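## Task

Remove the cyan microphone from its stand and set it down on an empty part of the table, where it must come to rest without touching any other object there. At the end the second microphone must still sit in the holder of its own stand, and both stands must stand upright on the table. No stand may tilt far while its own microphone is in contact with it. Releasing the cyan microphone while it is moving quickly, or letting it drop or slide downward by more than a few centimetres in total, can count as failure. Anything that stays in place only because the robot holds it does not count.

## Robot and tools

Robot: two arms, left_arm and right_arm, each with six revolute joints (waist, shoulder, elbow, wrist pitch, wrist yaw, wrist roll) and a two-finger gripper. Bases in the scene frame: left_arm at (+0.041, +0.339, 0) m, right_arm at (-0.027, -0.369, 0) m. Scene frame: origin on the table surface midway between the arms, +z up, +x away from the robot over the table, left_arm on the +y side. The arm names do not indicate left or right in any camera image.

execute_actions takes "actions", a list holding at most one item, plus optional "pictures" (boolean).
- Empty list: nothing is commanded; returns the state, with camera images.
- Motion: {"rows": [[...]], "steps": n}. 1 to 15 rows, steps 9 to 15 (default 15), each step 1/30 s. Row k is applied on step k; if rows run out, the final row repeats.
- Wait: {"steps": n} with n up to 300, no rows; it counts from the previous result, and time spent replying is included.
Images come back only for the empty list or with "pictures": true.

Row layout: one list of 14 numbers, each in [-1, 1], covering both arms even if one is idle. Entries 1-6 are left_arm waist, shoulder, elbow, wrist pitch, wrist yaw, wrist roll; entry 7 is left_arm gripper opening; entries 8-14 are the same seven for right_arm.
Joint entries are scaled offsets, not targets. They are measured from the joint angles in the latest result that listed them (for a second or later call within one reply, or before any such result, from the angles when the action starts), never from the previous row. Scale: 1.0 equals 1.202 rad for waist, 1.258 shoulder, 1.238 elbow, 2.073 wrist pitch, 2.022 for wrist yaw and wrist roll. Joint ranges (rad): waist -2.618 to 3.054, shoulder 0.000 to 3.142, elbow 0.000 to 3.142, wrist pitch -1.571 to 1.571, wrist yaw -1.571 to 1.571, wrist roll -2.094 to 2.094. A call aiming more than 0.036 rad outside a range is rejected and nothing moves; true limits may differ by up to 0.036 rad, and targets beyond them are clipped, possibly reported as "joint sent to its limit" (maybe about an earlier action). No such message does not prove there is room left.
Opening entries are absolute: +1 fully open, -1 closed.

Zeros are not a pause: they pull each joint back to the reference angles, and arms can droop under gravity. To hold a posture, in the first call of a reply send offsets back to the desired angles, then zeros, nudging further if a joint lags. While you think or wait, arms keep heading to the last target until they stop moving or a step is HELD.

Speed: per step each joint target stays within a lead of its measured angle (waist 0.202, shoulder 0.258, elbow 0.238, wrist pitch 0.573, wrist yaw and roll 0.522 rad), and if the targets would move the gripper over 70 mm from its measured spot, all are scaled back. Large offsets therefore take several actions.

Results: each action's result is captured 9 steps before it ends; those steps finish during your reply, and the simulation runs while you reply. The state line gives, per arm, end_effector_position (m) and end_effector_quat_wxyz in the scene frame; this is the point between the finger pads, about 1 cm behind the tips, and can be off at long reach. The fingers point along gripper +z and close along its y axis. Joint positions and Joint velocities list each arm's six joints (rad, rad/s) then the pad gap (m; 0.094 open). grip_measured reports finger opening on the command scale (each gripper may be off by about 1 mm). To hold an object, command roughly 0.03 below grip_measured; pad force tops out near 50-62 N, less on thin parts. Joint torques follow the joint order and include offsets and noise. "joint command not followed" means a clearance check altered targets; HELD flags steps where your row was partly not sent. MOTOR HOT appears from 75 °C; OVER-TEMPERATURE FAULT marks a stop (arm halts at 90 °C; at 100 °C it goes limp and falls). Avoid holding heavy loads long.

Cameras: cam_head_left and cam_head_right (896x504, fixed, pinhole), cam_left_wrist and cam_right_wrist (616x616 fisheye, on the hands). Calibration matrices were supplied and may be a little off.
zoom_image: camera (one of those four names), region [x0, y0, x1, y1] in pixels of that camera's latest full image, top-left origin, at most 504 by 504.
read_manual: optional section "licences"; returns licence text only.
finished_scene: scene (1 or 2); ends and grades that scene irreversibly, then gives the next task. A reply with no tool call ends everything.

Avoid: arms striking or pushing each other, knocking anything off the table, tipping a stand, releasing the microphone while moving or from height, and ending while the robot still supports anything. Loose objects may occasionally get a brief external push.

Each tool is called after "Emit:" as name(argument=value, ...), one argument or row to a line, values as JSON.

## Session

Emit:
execute_actions(
  actions=[],
)

Scene clock: 0.00 s of 4800.00 s.
left_arm: end_effector_position=(+0.1857, +0.5420, +0.3854) grip_measured=+1.000 end_effector_quat_wxyz=(+0.261, +0.175, +0.902, +0.295) | right_arm: end_effector_position=(+0.5322, -0.5794, +0.3306) grip_measured=+1.000 end_effector_quat_wxyz=(-0.518, +0.652, -0.303, +0.464)
Joint positions: left_arm=[ 1.361  1.208  1.857 -1.499  0.407  1.463  0.094] | right_arm=[-0.67   2.139  1.898  0.178 -1.023 -1.921  0.094]
Joint velocities: left_arm=[-0.007 -0.007 -0.007 -0.037 -0.022  0.022  0.   ] | right_arm=[ 0.007  0.002  0.017  0.007 -0.037 -0.022  0.   ]
Joint torques (N m, as the arm reports them, + toward a larger angle): no reading
Motor temperatures (°C, as the motors report them): left_arm=[27 24 25 25 24 27] | right_arm=[26 26 25 23 24 24]

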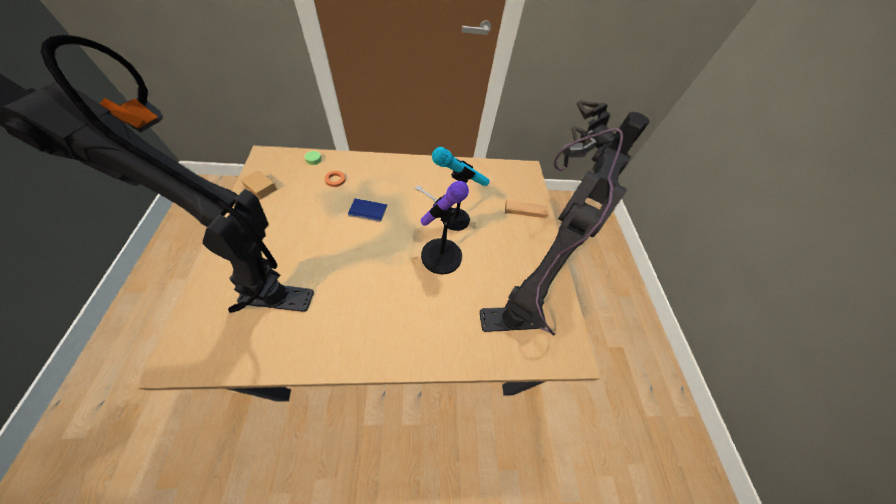

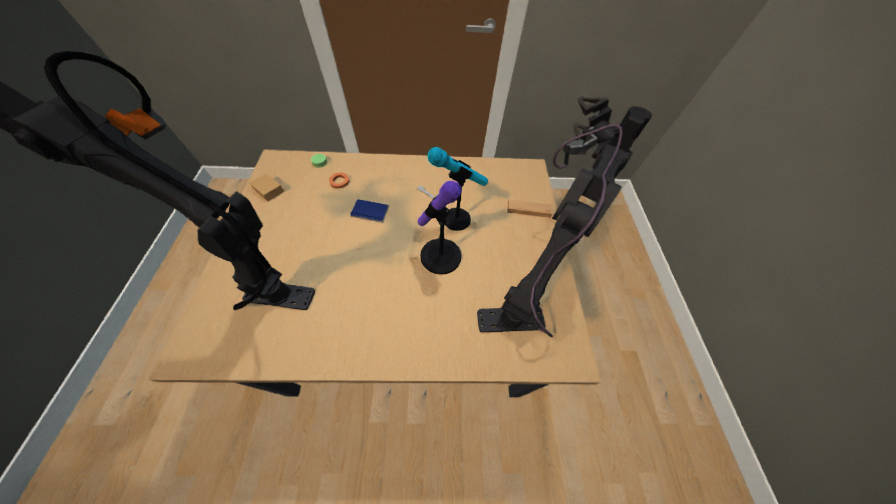

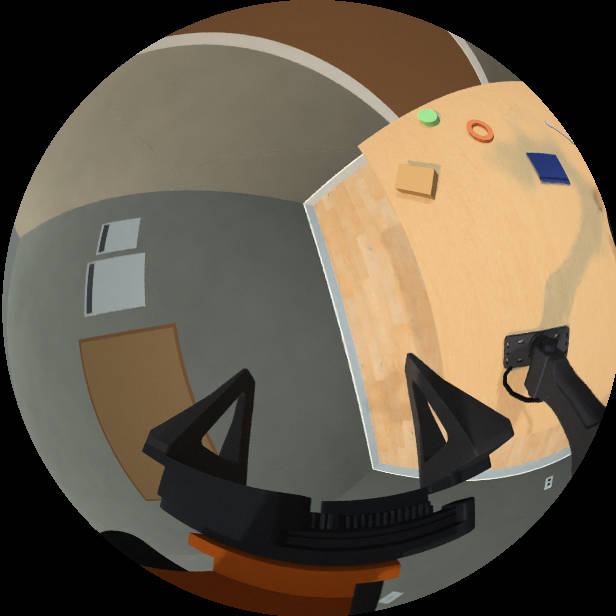

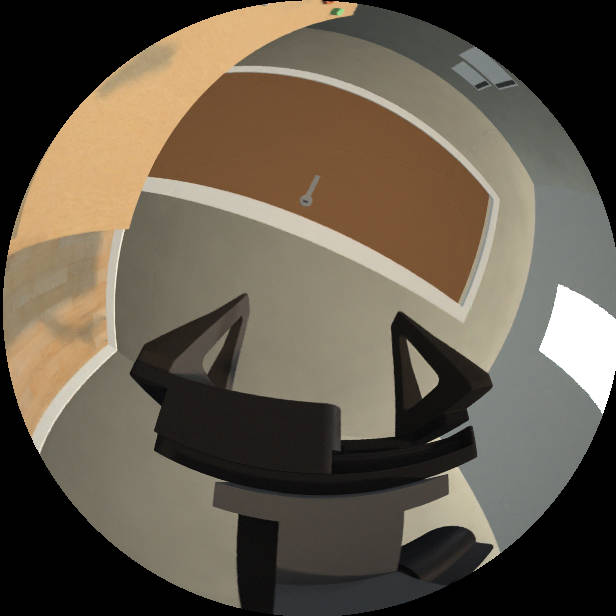

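Emit:
zoom_image(
  camera="cam_head_left",
  region=[390,130,530,280],
)

Emit:
zoom_image(
  camera="cam_head_right",
  region=[390,130,530,280],
)

Region (390, 130, 530, 280) of cam_head_left's 896x504 image, scaled by 3.360, with more detail than that image has; it fills the left 470 columns of this view, and the rest is white.

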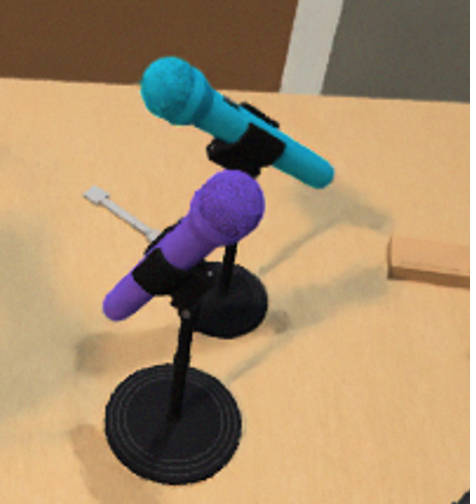

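Region (390, 130, 530, 280) of cam_head_right's 896x504 image, scaled by 3.360, with more detail than that image has; it fills the left 470 columns of this view, and the rest is white.

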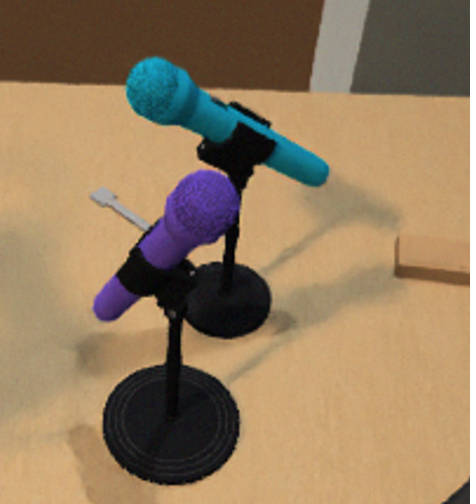

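Emit:
execute_actions(
  actions=[
    {"rows":[[0,0,0,0,0,0,1,0.2,-0.508,0.085,-0.665,0.506,0.95,1]]},
  ],
)

Emit:
execute_actions(
  actions=[
    {"steps":30},
  ],
)

Emit:
execute_actions(
  actions=[
    {"rows":[[0,0,0,0,0,0,1,0.6,0,0,0,0,0,1]]},
  ],
)

Emit:
execute_actions(
  actions=[
    {"steps":35},
  ],
  pictures=true,
)

Scene clock: 1.70 s of 4800.00 s.
left_arm: end_effector_position=(+0.1854, +0.5422, +0.3853) grip_measured=+1.000 end_effector_quat_wxyz=(+0.260, +0.175, +0.903, +0.295) | right_arm: end_effector_position=(+0.5354, -0.5386, +0.3496) grip_measured=+1.000 end_effector_quat_wxyz=(-0.515, +0.566, -0.532, +0.363)
Joint positions: left_arm=[ 1.361  1.208  1.857 -1.499  0.405  1.464  0.094] | right_arm=[-0.535  1.981  1.916 -0.201 -0.669 -1.597  0.094]
Joint velocities: left_arm=[ 0.002 -0.032  0.007 -0.066 -0.022  0.022  0.   ] | right_arm=[ 0.979 -1.136  0.193 -2.088  1.912  1.868  0.   ]
Joint torques (N m, as the arm reports them, + toward a larger angle): left_arm=[-0.01 -0.81  3.68  1.89  0.17  0.  ] | right_arm=[ -0.28 -14.97  10.14   1.76  -0.26   0.06]
Motor temperatures (°C, as the motors report them): left_arm=[27 24 25 25 24 27] | right_arm=[27 27 25 23 24 24]
Steps of this call (steps 1 to 45: nothing new was sent; steps 46 to 51: the first 6 steps of this action). Readings (joint positions):
46: left_arm=[1.361 1.208 1.857 -1.499 0.407 1.463] | right_arm=[-0.662 2.126 1.900 0.134 -0.978 -1.880]
47: left_arm=[1.361 1.208 1.857 -1.499 0.406 1.463] | right_arm=[-0.649 2.108 1.900 0.065 -0.917 -1.826]
49: left_arm=[1.361 1.208 1.857 -1.499 0.405 1.464] | right_arm=[-0.600 2.053 1.903 -0.064 -0.797 -1.718]
51: the state above

Scene clock: 2.70 s of 4800.00 s.
left_arm: end_effector_position=(+0.1853, +0.5423, +0.3852) grip_measured=+1.000 end_effector_quat_wxyz=(+0.259, +0.176, +0.903, +0.296) | right_arm: end_effector_position=(+0.3313, -0.5038, +0.3962) grip_measured=+1.000 end_effector_quat_wxyz=(+0.425, +0.153, +0.889, -0.078)
Joint positions: left_arm=[ 1.361  1.208  1.857 -1.499  0.404  1.464  0.094] | right_arm=[-0.419  1.505  2.005 -1.178 -0.012 -0.022  0.094]
Joint velocities: left_arm=[ 0.007  0.002 -0.002 -0.066 -0.051 -0.007  0.   ] | right_arm=[-0.017  0.022  0.007 -0.037  0.051  0.095  0.   ]
Joint torques (N m, as the arm reports them, + toward a larger angle): left_arm=[-0.07 -0.89  3.69  1.9   0.15  0.  ] | right_arm=[-0.92 -5.38  5.1   1.39  0.11  0.04]
Motor temperatures (°C, as the motors report them): left_arm=[27 24 25 25 24 27] | right_arm=[27 27 25 24 24 24]
Kept back: nothing.
Steps of this call (steps 1 to 9: the last 9 steps of your previous action; steps 10 to 30: the robot went on to your last target). Readings (joint positions):
1: left_arm=[1.361 1.208 1.857 -1.499 0.405 1.464] | right_arm=[-0.501 1.938 1.923 -0.273 -0.603 -1.533]
2: left_arm=[1.361 1.208 1.857 -1.499 0.405 1.464] | right_arm=[-0.471 1.892 1.930 -0.342 -0.539 -1.469]
4: left_arm=[1.361 1.208 1.857 -1.499 0.405 1.464] | right_arm=[-0.428 1.795 1.942 -0.468 -0.427 -1.349]
8: left_arm=[1.361 1.208 1.857 -1.499 0.405 1.464] | right_arm=[-0.415 1.601 1.967 -0.704 -0.261 -1.104]
30: the state above

Scene clock: 2.90 s of 4800.00 s.
left_arm: end_effector_position=(+0.1851, +0.5425, +0.3851) grip_measured=+1.000 end_effector_quat_wxyz=(+0.258, +0.176, +0.903, +0.296) | right_arm: end_effector_position=(+0.3574, -0.3709, +0.3951) grip_measured=+1.000 end_effector_quat_wxyz=(+0.431, -0.005, +0.902, -0.007)
Joint positions: left_arm=[ 1.361  1.208  1.857 -1.499  0.402  1.465  0.094] | right_arm=[-0.057  1.509  2.005 -1.176  0.003 -0.02   0.094]
Joint velocities: left_arm=[-0.017  0.002 -0.022 -0.007  0.007  0.022  0.   ] | right_arm=[ 2.063  0.032 -0.012  0.007 -0.154 -0.022  0.   ]
Joint torques (N m, as the arm reports them, + toward a larger angle): left_arm=[-0.03 -0.85  3.66  1.92  0.13  0.02] | right_arm=[ 0.35 -5.53  5.35  1.56 -0.13 -0.02]
Motor temperatures (°C, as the motors report them): left_arm=[27 24 25 25 24 27] | right_arm=[27 27 25 24 24 24]
Steps of this call (steps 1 to 6: the first 6 steps of this action). Readings (joint positions):
1: left_arm=[1.361 1.208 1.857 -1.499 0.404 1.464] | right_arm=[-0.396 1.505 2.005 -1.178 0.001 -0.020]
2: left_arm=[1.361 1.208 1.857 -1.499 0.403 1.465] | right_arm=[-0.345 1.505 2.005 -1.178 0.008 -0.020]
4: left_arm=[1.361 1.208 1.857 -1.499 0.403 1.465] | right_arm=[-0.205 1.507 2.005 -1.177 0.006 -0.020]
6: the state above

Scene clock: 4.07 s of 4800.00 s.
left_arm: end_effector_position=(+0.1850, +0.5425, +0.3851) grip_measured=+1.000 end_effector_quat_wxyz=(+0.258, +0.176, +0.903, +0.296) | right_arm: end_effector_position=(+0.3317, -0.2275, +0.3939) grip_measured=+1.000 end_effector_quat_wxyz=(+0.422, -0.177, +0.885, +0.083)
Joint positions: left_arm=[ 1.361  1.208  1.857 -1.499  0.402  1.465  0.094] | right_arm=[ 0.313  1.514  2.005 -1.174 -0.022 -0.021  0.094]
Joint velocities: left_arm=[-0.002  0.007 -0.046  0.022  0.051 -0.022  0.   ] | right_arm=[ 0.012 -0.002 -0.007  0.022 -0.11  -0.037  0.   ]
Joint torques (N m, as the arm reports them, + toward a larger angle): left_arm=[-0.04 -0.88  3.64  1.91  0.14  0.01] | right_arm=[-0.92 -5.72  5.2   1.56  0.09 -0.03]
Motor temperatures (°C, as the motors report them): left_arm=[27 24 25 25 24 27] | right_arm=[27 27 25 24 24 24]
Kept back: nothing.
Steps of this call (steps 1 to 9: the last 9 steps of your previous action; steps 10 to 30: the robot went on to your last target; steps 31 to 35: nothing new was sent). Readings (joint positions):
1: left_arm=[1.361 1.208 1.857 -1.499 0.402 1.465] | right_arm=[0.017 1.511 2.005 -1.175 0.001 -0.020]
2: left_arm=[1.361 1.208 1.857 -1.499 0.402 1.465] | right_arm=[0.091 1.512 2.005 -1.175 -0.000 -0.020]
4: left_arm=[1.361 1.208 1.857 -1.499 0.402 1.465] | right_arm=[0.231 1.514 2.005 -1.174 -0.006 -0.020]
8: left_arm=[1.361 1.208 1.857 -1.499 0.402 1.465] | right_arm=[0.317 1.514 2.005 -1.174 -0.023 -0.021]
35: the state above
All arms were judged still, so your last target was given up. Only a new action makes them travel on or press farther. Fingers that are still opening or closing keep moving.
camera_calibration (this result's frames):
cam_left_wrist: T_world_to_cam=[[-0.286301, -0.608274, -0.740294, 0.676261], [-0.955139, 0.242291, 0.170308, 0.0159808], [0.075773, 0.755843, -0.650354, -0.0647544], [0, 0, 0, 1]] pos_world=[0.213785, 0.456424, 0.455797]
cam_right_wrist: T_world_to_cam=[[0.473954, -0.877637, 0.0715535, -0.381457], [-0.863071, -0.47912, -0.15985, 0.248124], [0.174573, 0.0140059, -0.984545, 0.453486], [0, 0, 0, 1]] pos_world=[0.315776, -0.222251, 0.513434]

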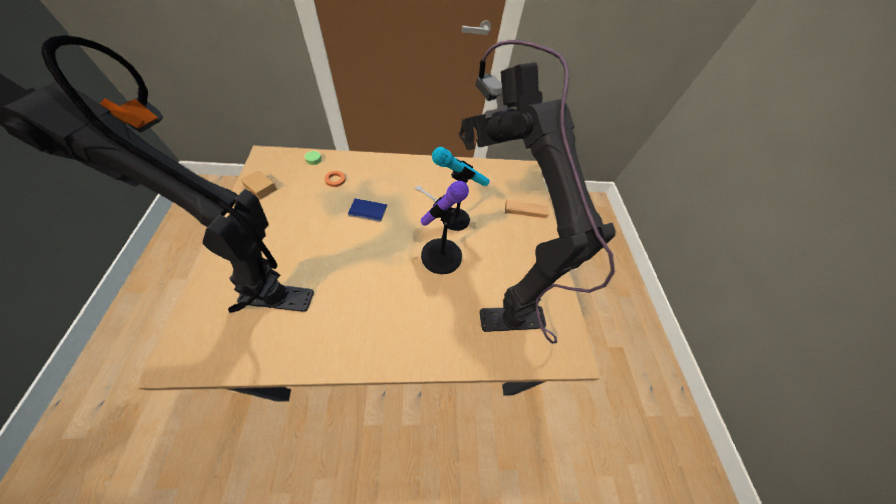

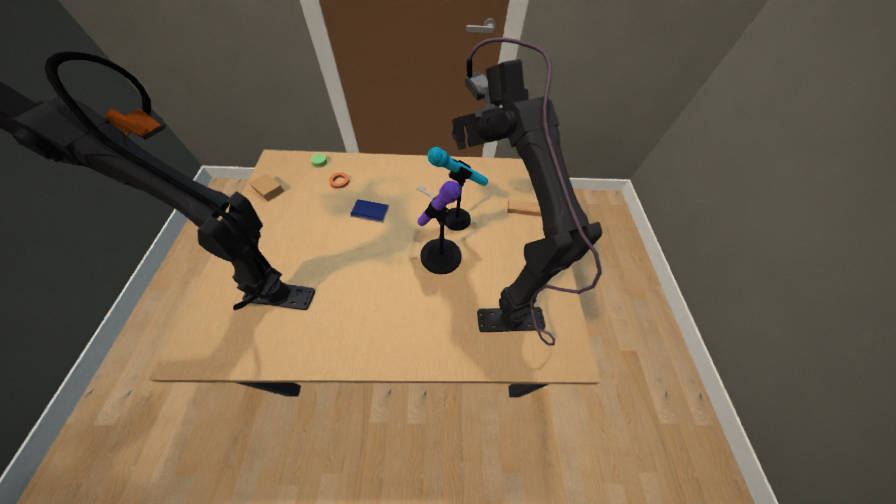

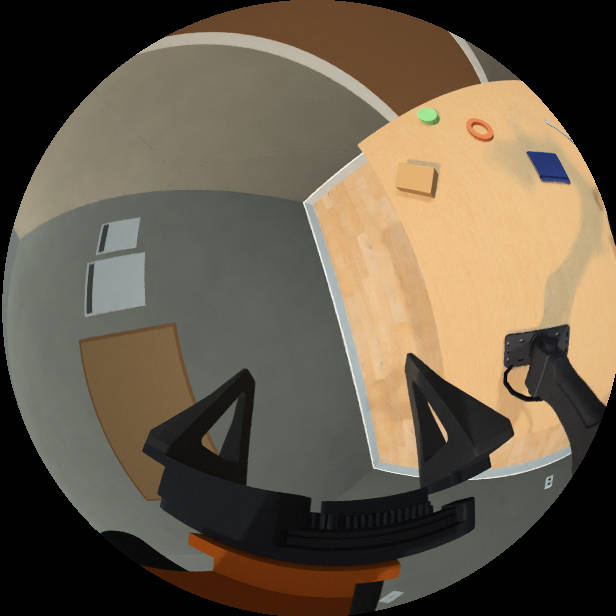

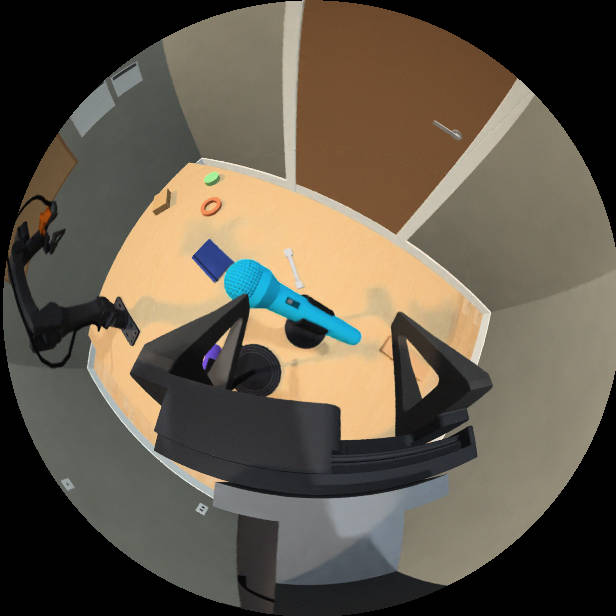

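Emit:
execute_actions(
  actions=[
    {"rows":[[0,0,0,0,0,0,1,0.04,0.03,0.08,-0.07,0.01,-0.25,1],[0,0,0,0,0,0,1,0.072,0.06,0.163,-0.143,0.01,-0.49,1],[0,0,0,0,0,0,1,0.072,0.06,0.163,-0.143,0.01,-0.49,1],[0,0,0,0,0,0,1,0.072,0.13,0.163,-0.15,0.01,-0.495,1]]},
  ],
)

Emit:
execute_actions(
  actions=[
    {"steps":25},
  ],
)

Emit:
execute_actions(
  actions=[
    {"rows":[[0,0,0,0,0,0,1,0,0.075,0,0,0,0,1]]},
  ],
)

Emit:
execute_actions(
  actions=[
    {"steps":15},
  ],
  pictures=true,
)

Scene clock: 5.33 s of 4800.00 s.
left_arm: end_effector_position=(+0.1847, +0.5427, +0.3850) grip_measured=+1.000 end_effector_quat_wxyz=(+0.257, +0.176, +0.903, +0.296) | right_arm: end_effector_position=(+0.3161, -0.2034, +0.3904) grip_measured=+1.000 end_effector_quat_wxyz=(+0.383, -0.461, +0.800, -0.025)
Joint positions: left_arm=[ 1.361  1.208  1.857 -1.499  0.4    1.467  0.094] | right_arm=[ 0.393  1.615  2.189 -1.358 -0.009 -0.597  0.094]
Joint velocities: left_arm=[ 0.022 -0.002  0.017  0.007  0.007  0.037  0.   ] | right_arm=[ 0.154  0.422  0.168 -0.52  -0.066 -2.835  0.   ]
Joint torques (N m, as the arm reports them, + toward a larger angle): left_arm=[-0.02 -0.8   3.65  1.89  0.14  0.  ] | right_arm=[-0.33 -3.1   5.51  1.03  0.08  0.04]
Motor temperatures (°C, as the motors report them): left_arm=[27 24 25 26 24 27] | right_arm=[27 27 25 24 24 24]
Steps of this call (steps 1 to 32: nothing new was sent; steps 33 to 38: the first 6 steps of this action). Readings (joint positions):
33: left_arm=[1.361 1.208 1.857 -1.499 0.402 1.466] | right_arm=[0.316 1.521 2.021 -1.195 -0.017 -0.098]
34: left_arm=[1.361 1.208 1.857 -1.499 0.401 1.466] | right_arm=[0.329 1.541 2.069 -1.248 -0.011 -0.197]
36: left_arm=[1.361 1.208 1.857 -1.499 0.400 1.466] | right_arm=[0.370 1.583 2.154 -1.319 -0.009 -0.397]
38: the state above

Scene clock: 6.17 s of 4800.00 s.
left_arm: end_effector_position=(+0.1846, +0.5428, +0.3850) grip_measured=+1.000 end_effector_quat_wxyz=(+0.257, +0.176, +0.903, +0.297) | right_arm: end_effector_position=(+0.3148, -0.2031, +0.3473) grip_measured=+1.000 end_effector_quat_wxyz=(+0.289, -0.638, +0.709, -0.081)
Joint positions: left_arm=[ 1.361  1.208  1.857 -1.499  0.399  1.467  0.094] | right_arm=[ 0.395  1.69   2.191 -1.463 -0.007 -1.018  0.094]
Joint velocities: left_arm=[-0.007  0.007  0.017  0.051  0.007  0.007  0.   ] | right_arm=[-0.007  0.007 -0.012  0.007 -0.037 -0.022  0.   ]
Joint torques (N m, as the arm reports them, + toward a larger angle): left_arm=[ 0.   -0.8   3.62  1.92  0.13  0.01] | right_arm=[ 0.32 -7.3   6.16  1.06  0.06 -0.04]
Motor temperatures (°C, as the motors report them): left_arm=[27 24 25 26 24 27] | right_arm=[27 27 25 24 24 24]
Kept back: nothing.
Steps of this call (steps 1 to 9: the last 9 steps of your previous action; steps 10 to 25: the robot went on to your last target). Readings (joint positions):
1: left_arm=[1.361 1.208 1.857 -1.499 0.400 1.467] | right_arm=[0.395 1.629 2.191 -1.375 -0.009 -0.682]
2: left_arm=[1.361 1.208 1.857 -1.499 0.400 1.467] | right_arm=[0.395 1.644 2.191 -1.393 -0.009 -0.751]
4: left_arm=[1.361 1.208 1.857 -1.499 0.400 1.467] | right_arm=[0.395 1.671 2.191 -1.421 -0.008 -0.848]
8: left_arm=[1.361 1.208 1.857 -1.499 0.399 1.467] | right_arm=[0.395 1.691 2.191 -1.449 -0.007 -0.950]
25: the state above

Scene clock: 6.37 s of 4800.00 s.
left_arm: end_effector_position=(+0.1844, +0.5430, +0.3849) grip_measured=+1.000 end_effector_quat_wxyz=(+0.256, +0.176, +0.903, +0.297) | right_arm: end_effector_position=(+0.3306, -0.1955, +0.3175) grip_measured=+1.000 end_effector_quat_wxyz=(+0.252, -0.646, +0.717, -0.070)
Joint positions: left_arm=[ 1.361  1.208  1.857 -1.499  0.397  1.468  0.094] | right_arm=[ 0.395  1.771  2.191 -1.462 -0.007 -1.018  0.094]
Joint velocities: left_arm=[-0.012 -0.012  0.012 -0.007 -0.007  0.022  0.   ] | right_arm=[-0.012  0.457 -0.022 -0.007  0.007  0.051  0.   ]
Joint torques (N m, as the arm reports them, + toward a larger angle): left_arm=[ 0.02 -0.86  3.65  1.89  0.18 -0.01] | right_arm=[ 0.   -8.3   5.26  1.13  0.   -0.02]
Motor temperatures (°C, as the motors report them): left_arm=[27 24 25 26 24 27] | right_arm=[27 27 26 24 24 24]
Steps of this call (steps 1 to 6: the first 6 steps of this action). Readings (joint positions):
1: left_arm=[1.361 1.208 1.857 -1.499 0.399 1.467] | right_arm=[0.395 1.697 2.191 -1.463 -0.007 -1.018]
2: left_arm=[1.361 1.208 1.857 -1.499 0.399 1.467] | right_arm=[0.395 1.705 2.191 -1.462 -0.007 -1.018]
4: left_arm=[1.361 1.208 1.857 -1.499 0.398 1.467] | right_arm=[0.395 1.737 2.191 -1.462 -0.007 -1.018]
6: the state above

Scene clock: 6.87 s of 4800.00 s.
left_arm: end_effector_position=(+0.1843, +0.5430, +0.3848) grip_measured=+1.000 end_effector_quat_wxyz=(+0.255, +0.176, +0.903, +0.297) | right_arm: end_effector_position=(+0.3356, -0.1931, +0.3065) grip_measured=+1.000 end_effector_quat_wxyz=(+0.238, -0.648, +0.720, -0.066)
Joint positions: left_arm=[ 1.361  1.208  1.857 -1.499  0.397  1.468  0.094] | right_arm=[ 0.395  1.8    2.191 -1.462 -0.007 -1.018  0.094]
Joint velocities: left_arm=[ 0.002  0.007 -0.022 -0.007 -0.037 -0.007  0.   ] | right_arm=[-0.002 -0.007  0.017 -0.022 -0.022 -0.022  0.   ]
Joint torques (N m, as the arm reports them, + toward a larger angle): left_arm=[ 0.01 -0.81  3.64  1.89  0.17  0.  ] | right_arm=[ 0.01 -8.72  5.22  1.08 -0.02 -0.02]
Motor temperatures (°C, as the motors report them): left_arm=[27 24 25 26 24 27] | right_arm=[27 27 26 24 24 24]
Kept back: nothing.
Steps of this call (steps 1 to 9: the last 9 steps of your previous action; steps 10 to 15: the robot went on to your last target). Readings (joint positions):
1: left_arm=[1.361 1.208 1.857 -1.499 0.397 1.468] | right_arm=[0.395 1.785 2.191 -1.462 -0.007 -1.018]
2: left_arm=[1.361 1.208 1.857 -1.499 0.397 1.468] | right_arm=[0.395 1.795 2.191 -1.462 -0.007 -1.018]
4: left_arm=[1.361 1.208 1.857 -1.499 0.397 1.468] | right_arm=[0.395 1.802 2.191 -1.462 -0.007 -1.018]
8: left_arm=[1.361 1.208 1.857 -1.499 0.397 1.468] | right_arm=[0.395 1.800 2.191 -1.462 -0.007 -1.018]
15: the state above
camera_calibration (this result's frames):
cam_left_wrist: T_world_to_cam=[[-0.28897, -0.606651, -0.740588, 0.675881], [-0.954681, 0.240201, 0.175746, 0.0141463], [0.0712734, 0.757811, -0.648569, -0.0661986], [0, 0, 0, 1]] pos_world=[0.213533, 0.456792, 0.455129]
cam_right_wrist: T_world_to_cam=[[0.915498, -0.0288824, 0.401285, -0.432224], [-0.21733, -0.874875, 0.432852, -0.220863], [0.338572, -0.483486, -0.807224, 0.160738], [0, 0, 0, 1]] pos_world=[0.293279, -0.127997, 0.398797]

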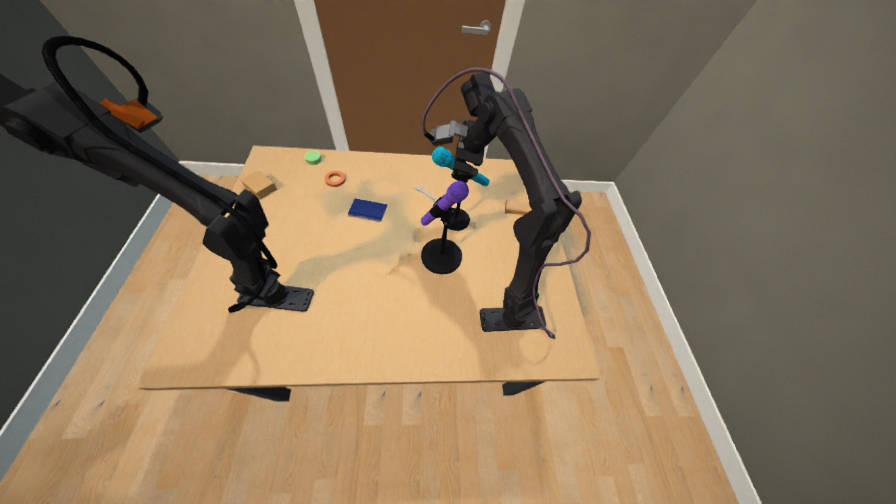

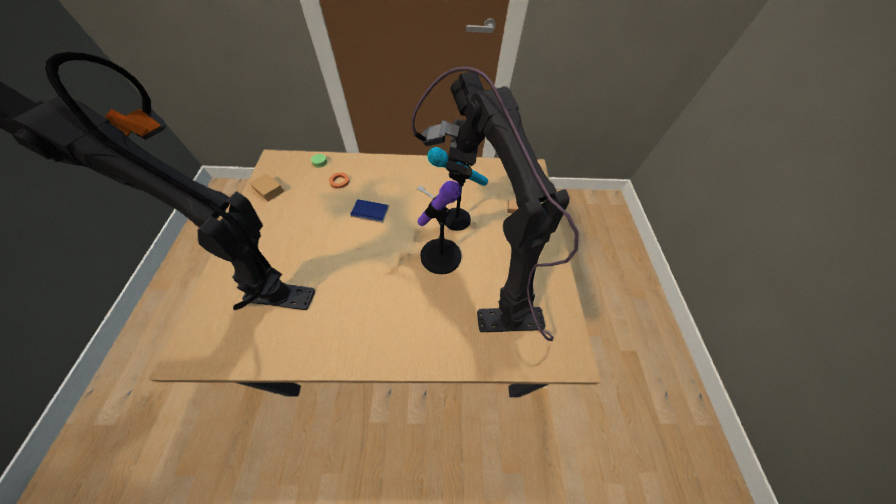

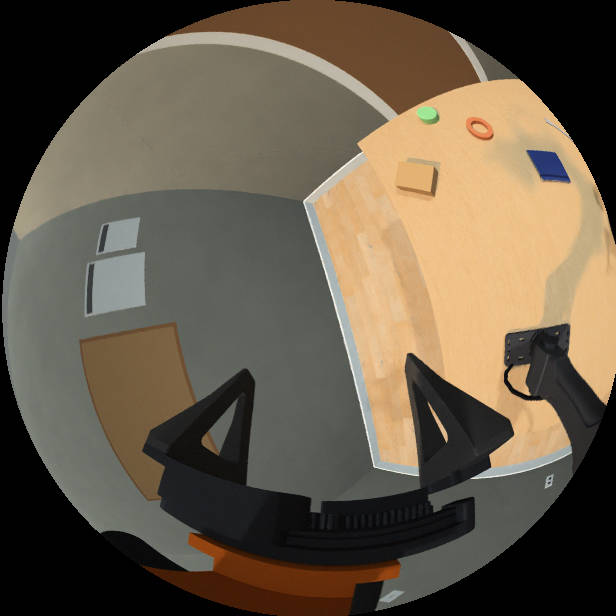

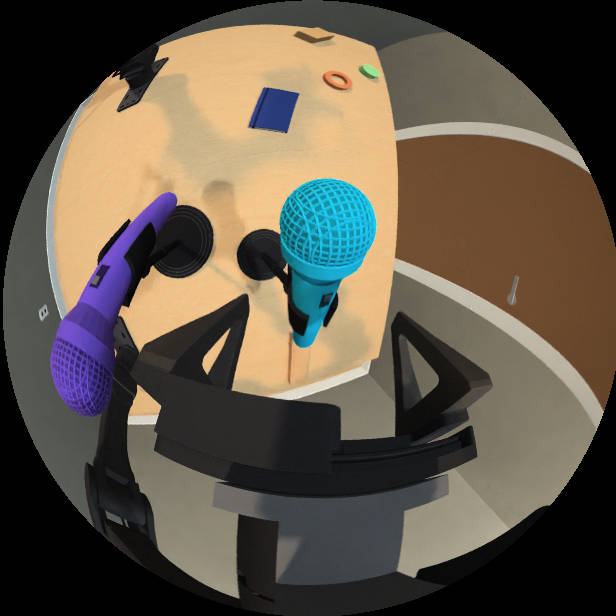

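Emit:
execute_actions(
  actions=[
    {"rows":[[0,0,0,0,0,0,1,0.01,-0.01,-0.04,0.04,0,0,1],[0,0,0,0,0,0,1,0.02,-0.02,-0.07,0.06,0,0,1],[0,0,0,0,0,0,1,0.02,-0.03,-0.1,0.08,0,0,1],[0,0,0,0,0,0,1,0.02,-0.032,-0.148,0.085,0,0,0.4]]},
  ],
)

Emit:
execute_actions(
  actions=[
    {"steps":18},
  ],
  pictures=true,
)

Emit:
zoom_image(
  camera="cam_head_right",
  region=[390,100,530,240],
)

Scene clock: 7.57 s of 4800.00 s.
left_arm: end_effector_position=(+0.1840, +0.5432, +0.3847) grip_measured=+1.000 end_effector_quat_wxyz=(+0.254, +0.176, +0.903, +0.297) | right_arm: end_effector_position=(+0.3405, -0.1852, +0.2856) grip_measured=+0.441 end_effector_quat_wxyz=(+0.241, -0.652, +0.716, -0.065)
Joint positions: left_arm=[ 1.361  1.208  1.857 -1.499  0.395  1.469  0.094] | right_arm=[ 0.408  1.769  2.05  -1.348 -0.007 -1.018  0.068]
Joint velocities: left_arm=[-0.002 -0.012 -0.002 -0.051  0.007 -0.007  0.   ] | right_arm=[ 0.056 -0.002 -0.535  0.242  0.051  0.037 -0.076]
Joint torques (N m, as the arm reports them, + toward a larger angle): left_arm=[ 0.   -0.86  3.66  1.92  0.15  0.03] | right_arm=[ 0.73 -8.19  4.94  1.35 -0.02  0.  ]
Motor temperatures (°C, as the motors report them): left_arm=[27 24 25 26 24 27] | right_arm=[27 28 26 24 24 24]
Steps of this call (steps 1 to 15: the robot went on to your last target; steps 16 to 21: the first 6 steps of this action). Readings (joint positions):
16: left_arm=[1.361 1.208 1.857 -1.499 0.397 1.468] | right_arm=[0.395 1.799 2.185 -1.453 -0.007 -1.018]
17: left_arm=[1.361 1.208 1.857 -1.499 0.396 1.468] | right_arm=[0.397 1.793 2.168 -1.430 -0.007 -1.018]
19: left_arm=[1.361 1.208 1.857 -1.499 0.395 1.469] | right_arm=[0.402 1.776 2.105 -1.374 -0.007 -1.018]
21: the state above

Scene clock: 8.17 s of 4800.00 s.
left_arm: end_effector_position=(+0.1839, +0.5433, +0.3847) grip_measured=+1.000 end_effector_quat_wxyz=(+0.254, +0.176, +0.903, +0.298) | right_arm: end_effector_position=(+0.3480, -0.1804, +0.2792) grip_measured=+0.403 end_effector_quat_wxyz=(+0.248, -0.652, +0.713, -0.067)
Joint positions: left_arm=[ 1.361  1.208  1.857 -1.499  0.394  1.469  0.094] | right_arm=[ 0.41   1.772  2.017 -1.295 -0.007 -1.018  0.066]
Joint velocities: left_arm=[ 0.007  0.002 -0.002 -0.022 -0.081  0.022  0.   ] | right_arm=[-0.002 -0.007  0.012 -0.066  0.007 -0.007 -0.   ]
Joint torques (N m, as the arm reports them, + toward a larger angle): left_arm=[-0.02 -0.88  3.65  1.91  0.15  0.02] | right_arm=[ 0.86 -8.81  5.06  1.23 -0.02 -0.03]
Motor temperatures (°C, as the motors report them): left_arm=[27 24 25 26 24 27] | right_arm=[27 28 26 24 24 24]
Kept back: nothing.
Steps of this call (steps 1 to 9: the last 9 steps of your previous action; steps 10 to 18: the robot went on to your last target). Readings (joint positions):
1: left_arm=[1.361 1.208 1.857 -1.499 0.395 1.469] | right_arm=[0.409 1.770 2.034 -1.340 -0.007 -1.018]
2: left_arm=[1.361 1.208 1.857 -1.499 0.395 1.469] | right_arm=[0.410 1.771 2.024 -1.334 -0.007 -1.018]
4: left_arm=[1.361 1.208 1.857 -1.499 0.395 1.469] | right_arm=[0.410 1.772 2.017 -1.324 -0.007 -1.018]
8: left_arm=[1.361 1.208 1.857 -1.499 0.394 1.469] | right_arm=[0.410 1.772 2.017 -1.305 -0.007 -1.018]
18: the state above
camera_calibration (this result's frames):
cam_left_wrist: T_world_to_cam=[[-0.290117, -0.605959, -0.740706, 0.675716], [-0.954475, 0.239303, 0.178076, 0.013361], [0.0693461, 0.758649, -0.647799, -0.0668177], [0, 0, 0, 1]] pos_world=[0.213423, 0.45695, 0.454844]
cam_right_wrist: T_world_to_cam=[[0.908405, -0.01929, 0.417646, -0.43264], [-0.212359, -0.881773, 0.421166, -0.194967], [0.360145, -0.47128, -0.805103, 0.134734], [0, 0, 0, 1]] pos_world=[0.303086, -0.116765, 0.371279]

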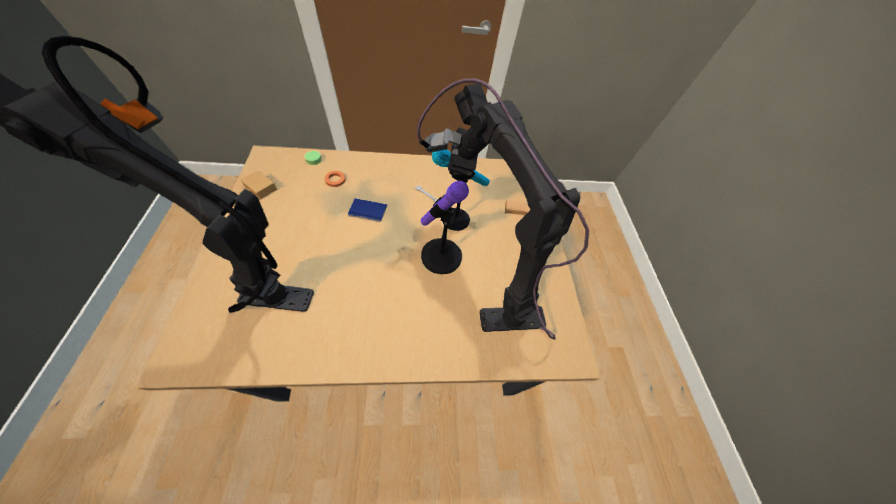

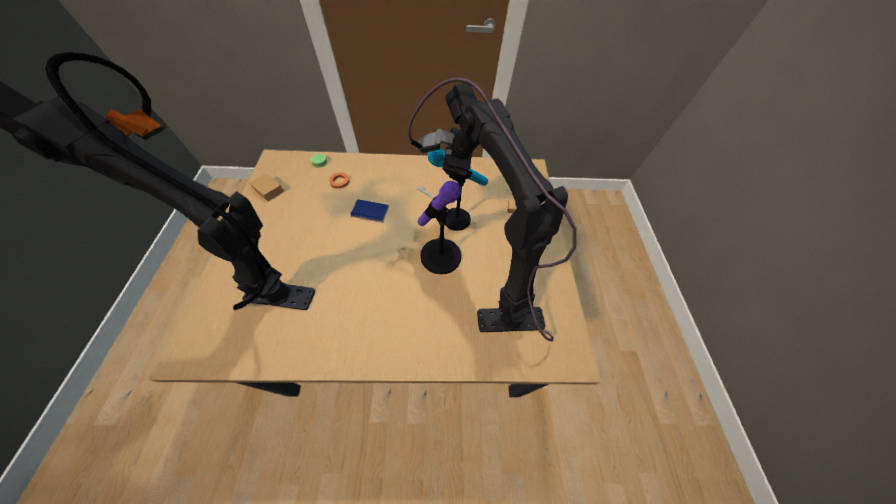

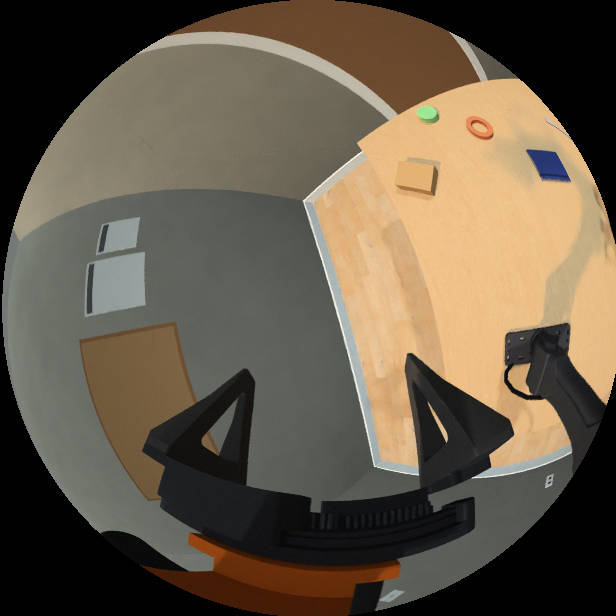

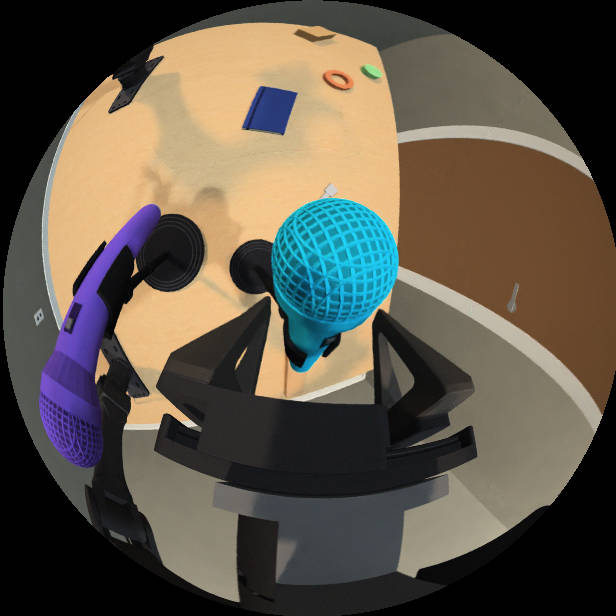

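Region (390, 100, 530, 240) of cam_head_right's 896x504 image, scaled by 3.600, with more detail than that image has.

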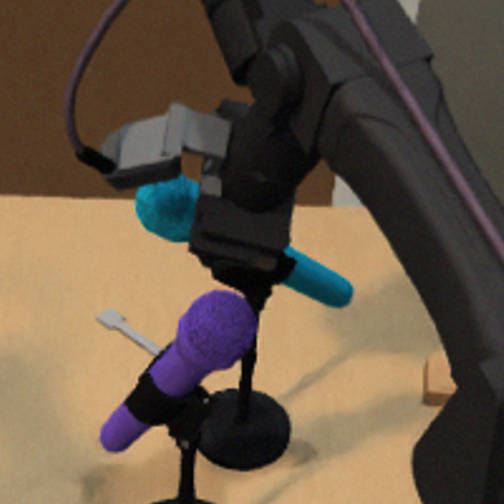

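Emit:
execute_actions(
  actions=[
    {"rows":[[0,0,0,0,0,0,1,0,-0.01,-0.04,0.024,0,0,0.2]]},
  ],
)

Emit:
execute_actions(
  actions=[
    {"rows":[[0,0,0,0,0,0,1,0,-0.01,0,0,0,0,0.05],[0,0,0,0,0,0,1,0,-0.01,0,0,0,0,-0.1],[0,0,0,0,0,0,1,0,-0.01,0,0,0,0,-0.2],[0,0,0,0,0,0,1,0,-0.01,0,0,0,0,-0.3],[0,0,0,0,0,0,1,0,-0.01,0,0,0,0,-0.4]]},
  ],
)

Emit:
execute_actions(
  actions=[
    {"steps":12},
  ],
  pictures=true,
)

Scene clock: 8.80 s of 4800.00 s.
left_arm: end_effector_position=(+0.1837, +0.5434, +0.3846) grip_measured=+1.000 end_effector_quat_wxyz=(+0.253, +0.176, +0.903, +0.298) | right_arm: end_effector_position=(+0.3501, -0.1794, +0.2720) grip_measured=+0.203 end_effector_quat_wxyz=(+0.247, -0.652, +0.714, -0.067)
Joint positions: left_arm=[ 1.361  1.208  1.857 -1.499  0.392  1.47   0.094] | right_arm=[ 0.41   1.769  1.983 -1.266 -0.007 -1.018  0.057]
Joint velocities: left_arm=[-0.002  0.002  0.002 -0.022 -0.11  -0.022  0.   ] | right_arm=[-0.022 -0.022 -0.056  0.037 -0.007  0.051 -0.   ]
Joint torques (N m, as the arm reports them, + toward a larger angle): left_arm=[-0.04 -0.84  3.64  1.91  0.16 -0.01] | right_arm=[ 0.   -8.5   4.87  1.27 -0.02 -0.02]
Motor temperatures (°C, as the motors report them): left_arm=[27 24 25 26 24 27] | right_arm=[27 28 26 25 24 24]
Steps of this call (steps 1 to 13: the robot went on to your last target; steps 14 to 19: the first 6 steps of this action). Readings (joint positions):
14: left_arm=[1.361 1.208 1.857 -1.499 0.394 1.470] | right_arm=[0.410 1.771 2.011 -1.287 -0.007 -1.018]
15: left_arm=[1.361 1.208 1.857 -1.499 0.394 1.470] | right_arm=[0.410 1.769 2.002 -1.278 -0.007 -1.018]
17: left_arm=[1.361 1.208 1.857 -1.499 0.393 1.470] | right_arm=[0.410 1.769 1.989 -1.269 -0.007 -1.018]
19: the state above

Scene clock: 9.30 s of 4800.00 s.
left_arm: end_effector_position=(+0.1833, +0.5437, +0.3845) grip_measured=+1.000 end_effector_quat_wxyz=(+0.252, +0.177, +0.904, +0.298) | right_arm: end_effector_position=(+0.3510, -0.1787, +0.2724) grip_measured=-0.289 end_effector_quat_wxyz=(+0.250, -0.651, +0.713, -0.067)
Joint positions: left_arm=[ 1.361  1.208  1.857 -1.499  0.39   1.472  0.094] | right_arm=[ 0.41   1.769  1.982 -1.26  -0.009 -1.017  0.033]
Joint velocities: left_arm=[ 0.002 -0.002 -0.007 -0.051 -0.051 -0.051  0.   ] | right_arm=[-0.012 -0.007 -0.017 -0.11  -0.007  0.051 -0.   ]
Joint torques (N m, as the arm reports them, + toward a larger angle): left_arm=[-0.1  -0.79  3.68  1.91  0.17 -0.01] | right_arm=[-0.04 -8.76  5.74  1.3   0.   -0.01]
Motor temperatures (°C, as the motors report them): left_arm=[27 24 25 26 24 27] | right_arm=[27 28 26 25 24 24]
Steps of this call (steps 1 to 9: the last 9 steps of your previous action; steps 10 to 15: the first 6 steps of this action, its rows measured from where the robot was after step 9). Readings (joint positions):
9: left_arm=[1.361 1.208 1.857 -1.499 0.392 1.471] | right_arm=[0.410 1.769 1.982 -1.255 -0.007 -1.018]
10: left_arm=[1.361 1.208 1.857 -1.499 0.392 1.471] | right_arm=[0.410 1.769 1.982 -1.255 -0.007 -1.018]
11: left_arm=[1.361 1.208 1.857 -1.499 0.391 1.471] | right_arm=[0.410 1.769 1.982 -1.255 -0.007 -1.018]
13: left_arm=[1.361 1.208 1.857 -1.499 0.391 1.471] | right_arm=[0.410 1.769 1.982 -1.258 -0.008 -1.018]
15: the state above

Scene clock: 9.70 s of 4800.00 s.
left_arm: end_effector_position=(+0.1832, +0.5437, +0.3845) grip_measured=+1.000 end_effector_quat_wxyz=(+0.251, +0.177, +0.904, +0.299) | right_arm: end_effector_position=(+0.3506, -0.1788, +0.2722) grip_measured=-0.289 end_effector_quat_wxyz=(+0.249, -0.652, +0.713, -0.066)
Joint positions: left_arm=[ 1.361  1.208  1.857 -1.499  0.389  1.472  0.094] | right_arm=[ 0.41   1.769  1.982 -1.262 -0.009 -1.017  0.033]
Joint velocities: left_arm=[ 0.022  0.012 -0.002 -0.066  0.022 -0.095  0.   ] | right_arm=[-0.022 -0.002 -0.002  0.037 -0.037  0.051 -0.   ]
Joint torques (N m, as the arm reports them, + toward a larger angle): left_arm=[-0.01 -0.85  3.73  1.9   0.15  0.01] | right_arm=[-0.01 -8.76  5.84  1.2   0.01 -0.02]
Motor temperatures (°C, as the motors report them): left_arm=[27 24 25 26 24 27] | right_arm=[27 28 26 25 24 24]
Kept back: nothing.
Steps of this call (steps 1 to 9: the last 9 steps of your previous action; steps 10 to 12: the robot went on to your last target). Readings (joint positions):
1: left_arm=[1.361 1.208 1.857 -1.499 0.390 1.472] | right_arm=[0.410 1.769 1.982 -1.262 -0.009 -1.017]
2: left_arm=[1.361 1.208 1.857 -1.499 0.390 1.472] | right_arm=[0.410 1.769 1.982 -1.262 -0.009 -1.017]
4: left_arm=[1.361 1.208 1.857 -1.499 0.390 1.472] | right_arm=[0.410 1.769 1.982 -1.262 -0.009 -1.017]
8: left_arm=[1.361 1.208 1.857 -1.499 0.389 1.472] | right_arm=[0.410 1.769 1.982 -1.262 -0.009 -1.017]
12: the state above
camera_calibration (this result's frames):
cam_left_wrist: T_world_to_cam=[[-0.292755, -0.604348, -0.740984, 0.675331], [-0.953961, 0.237458, 0.183229, 0.0115535], [0.0652182, 0.760511, -0.646041, -0.0682296], [0, 0, 0, 1]] pos_world=[0.213178, 0.457281, 0.454214]
cam_right_wrist: T_world_to_cam=[[0.908475, -0.0195595, 0.417481, -0.432056], [-0.211755, -0.88274, 0.41944, -0.189956], [0.360323, -0.469454, -0.806089, 0.129524], [0, 0, 0, 1]] pos_world=[0.305617, -0.115327, 0.364458]

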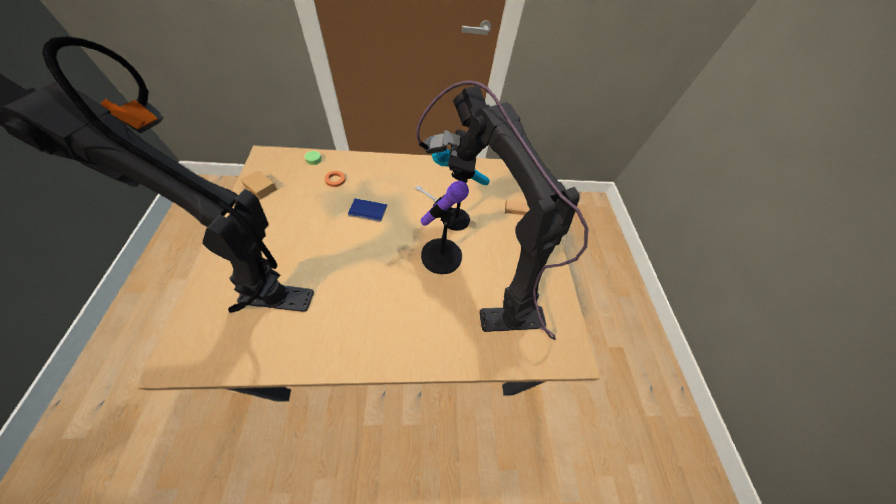

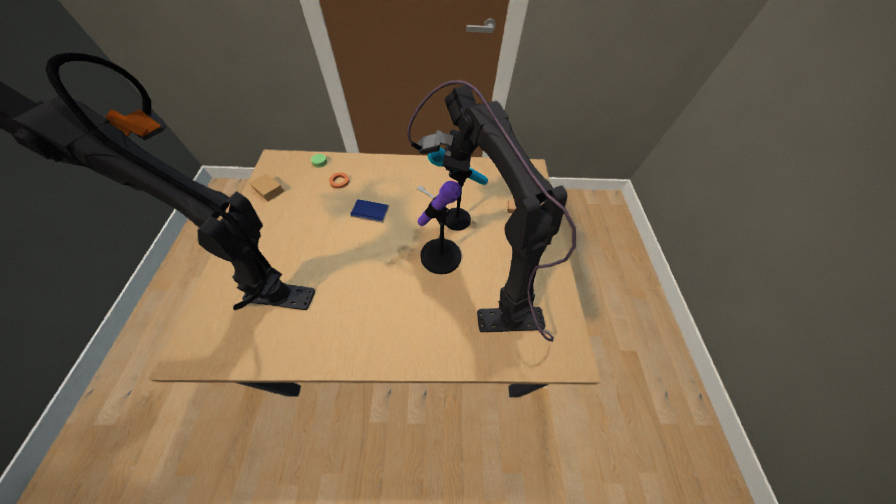

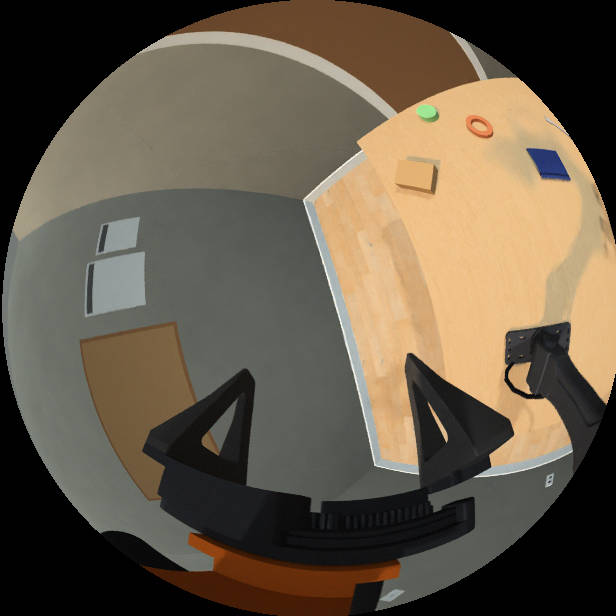

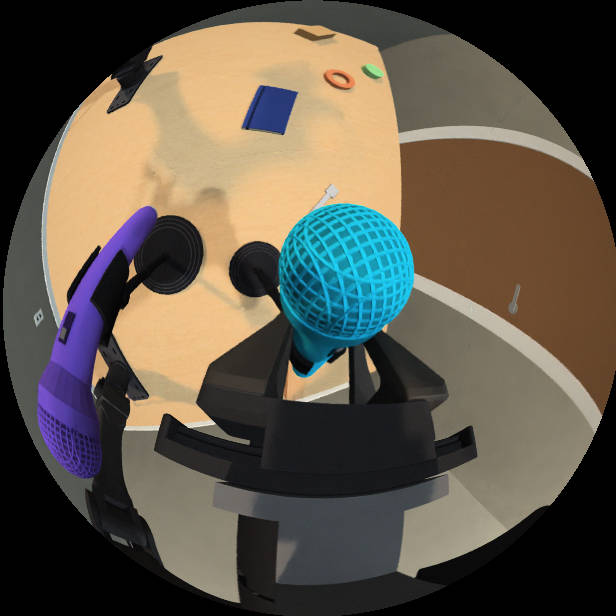

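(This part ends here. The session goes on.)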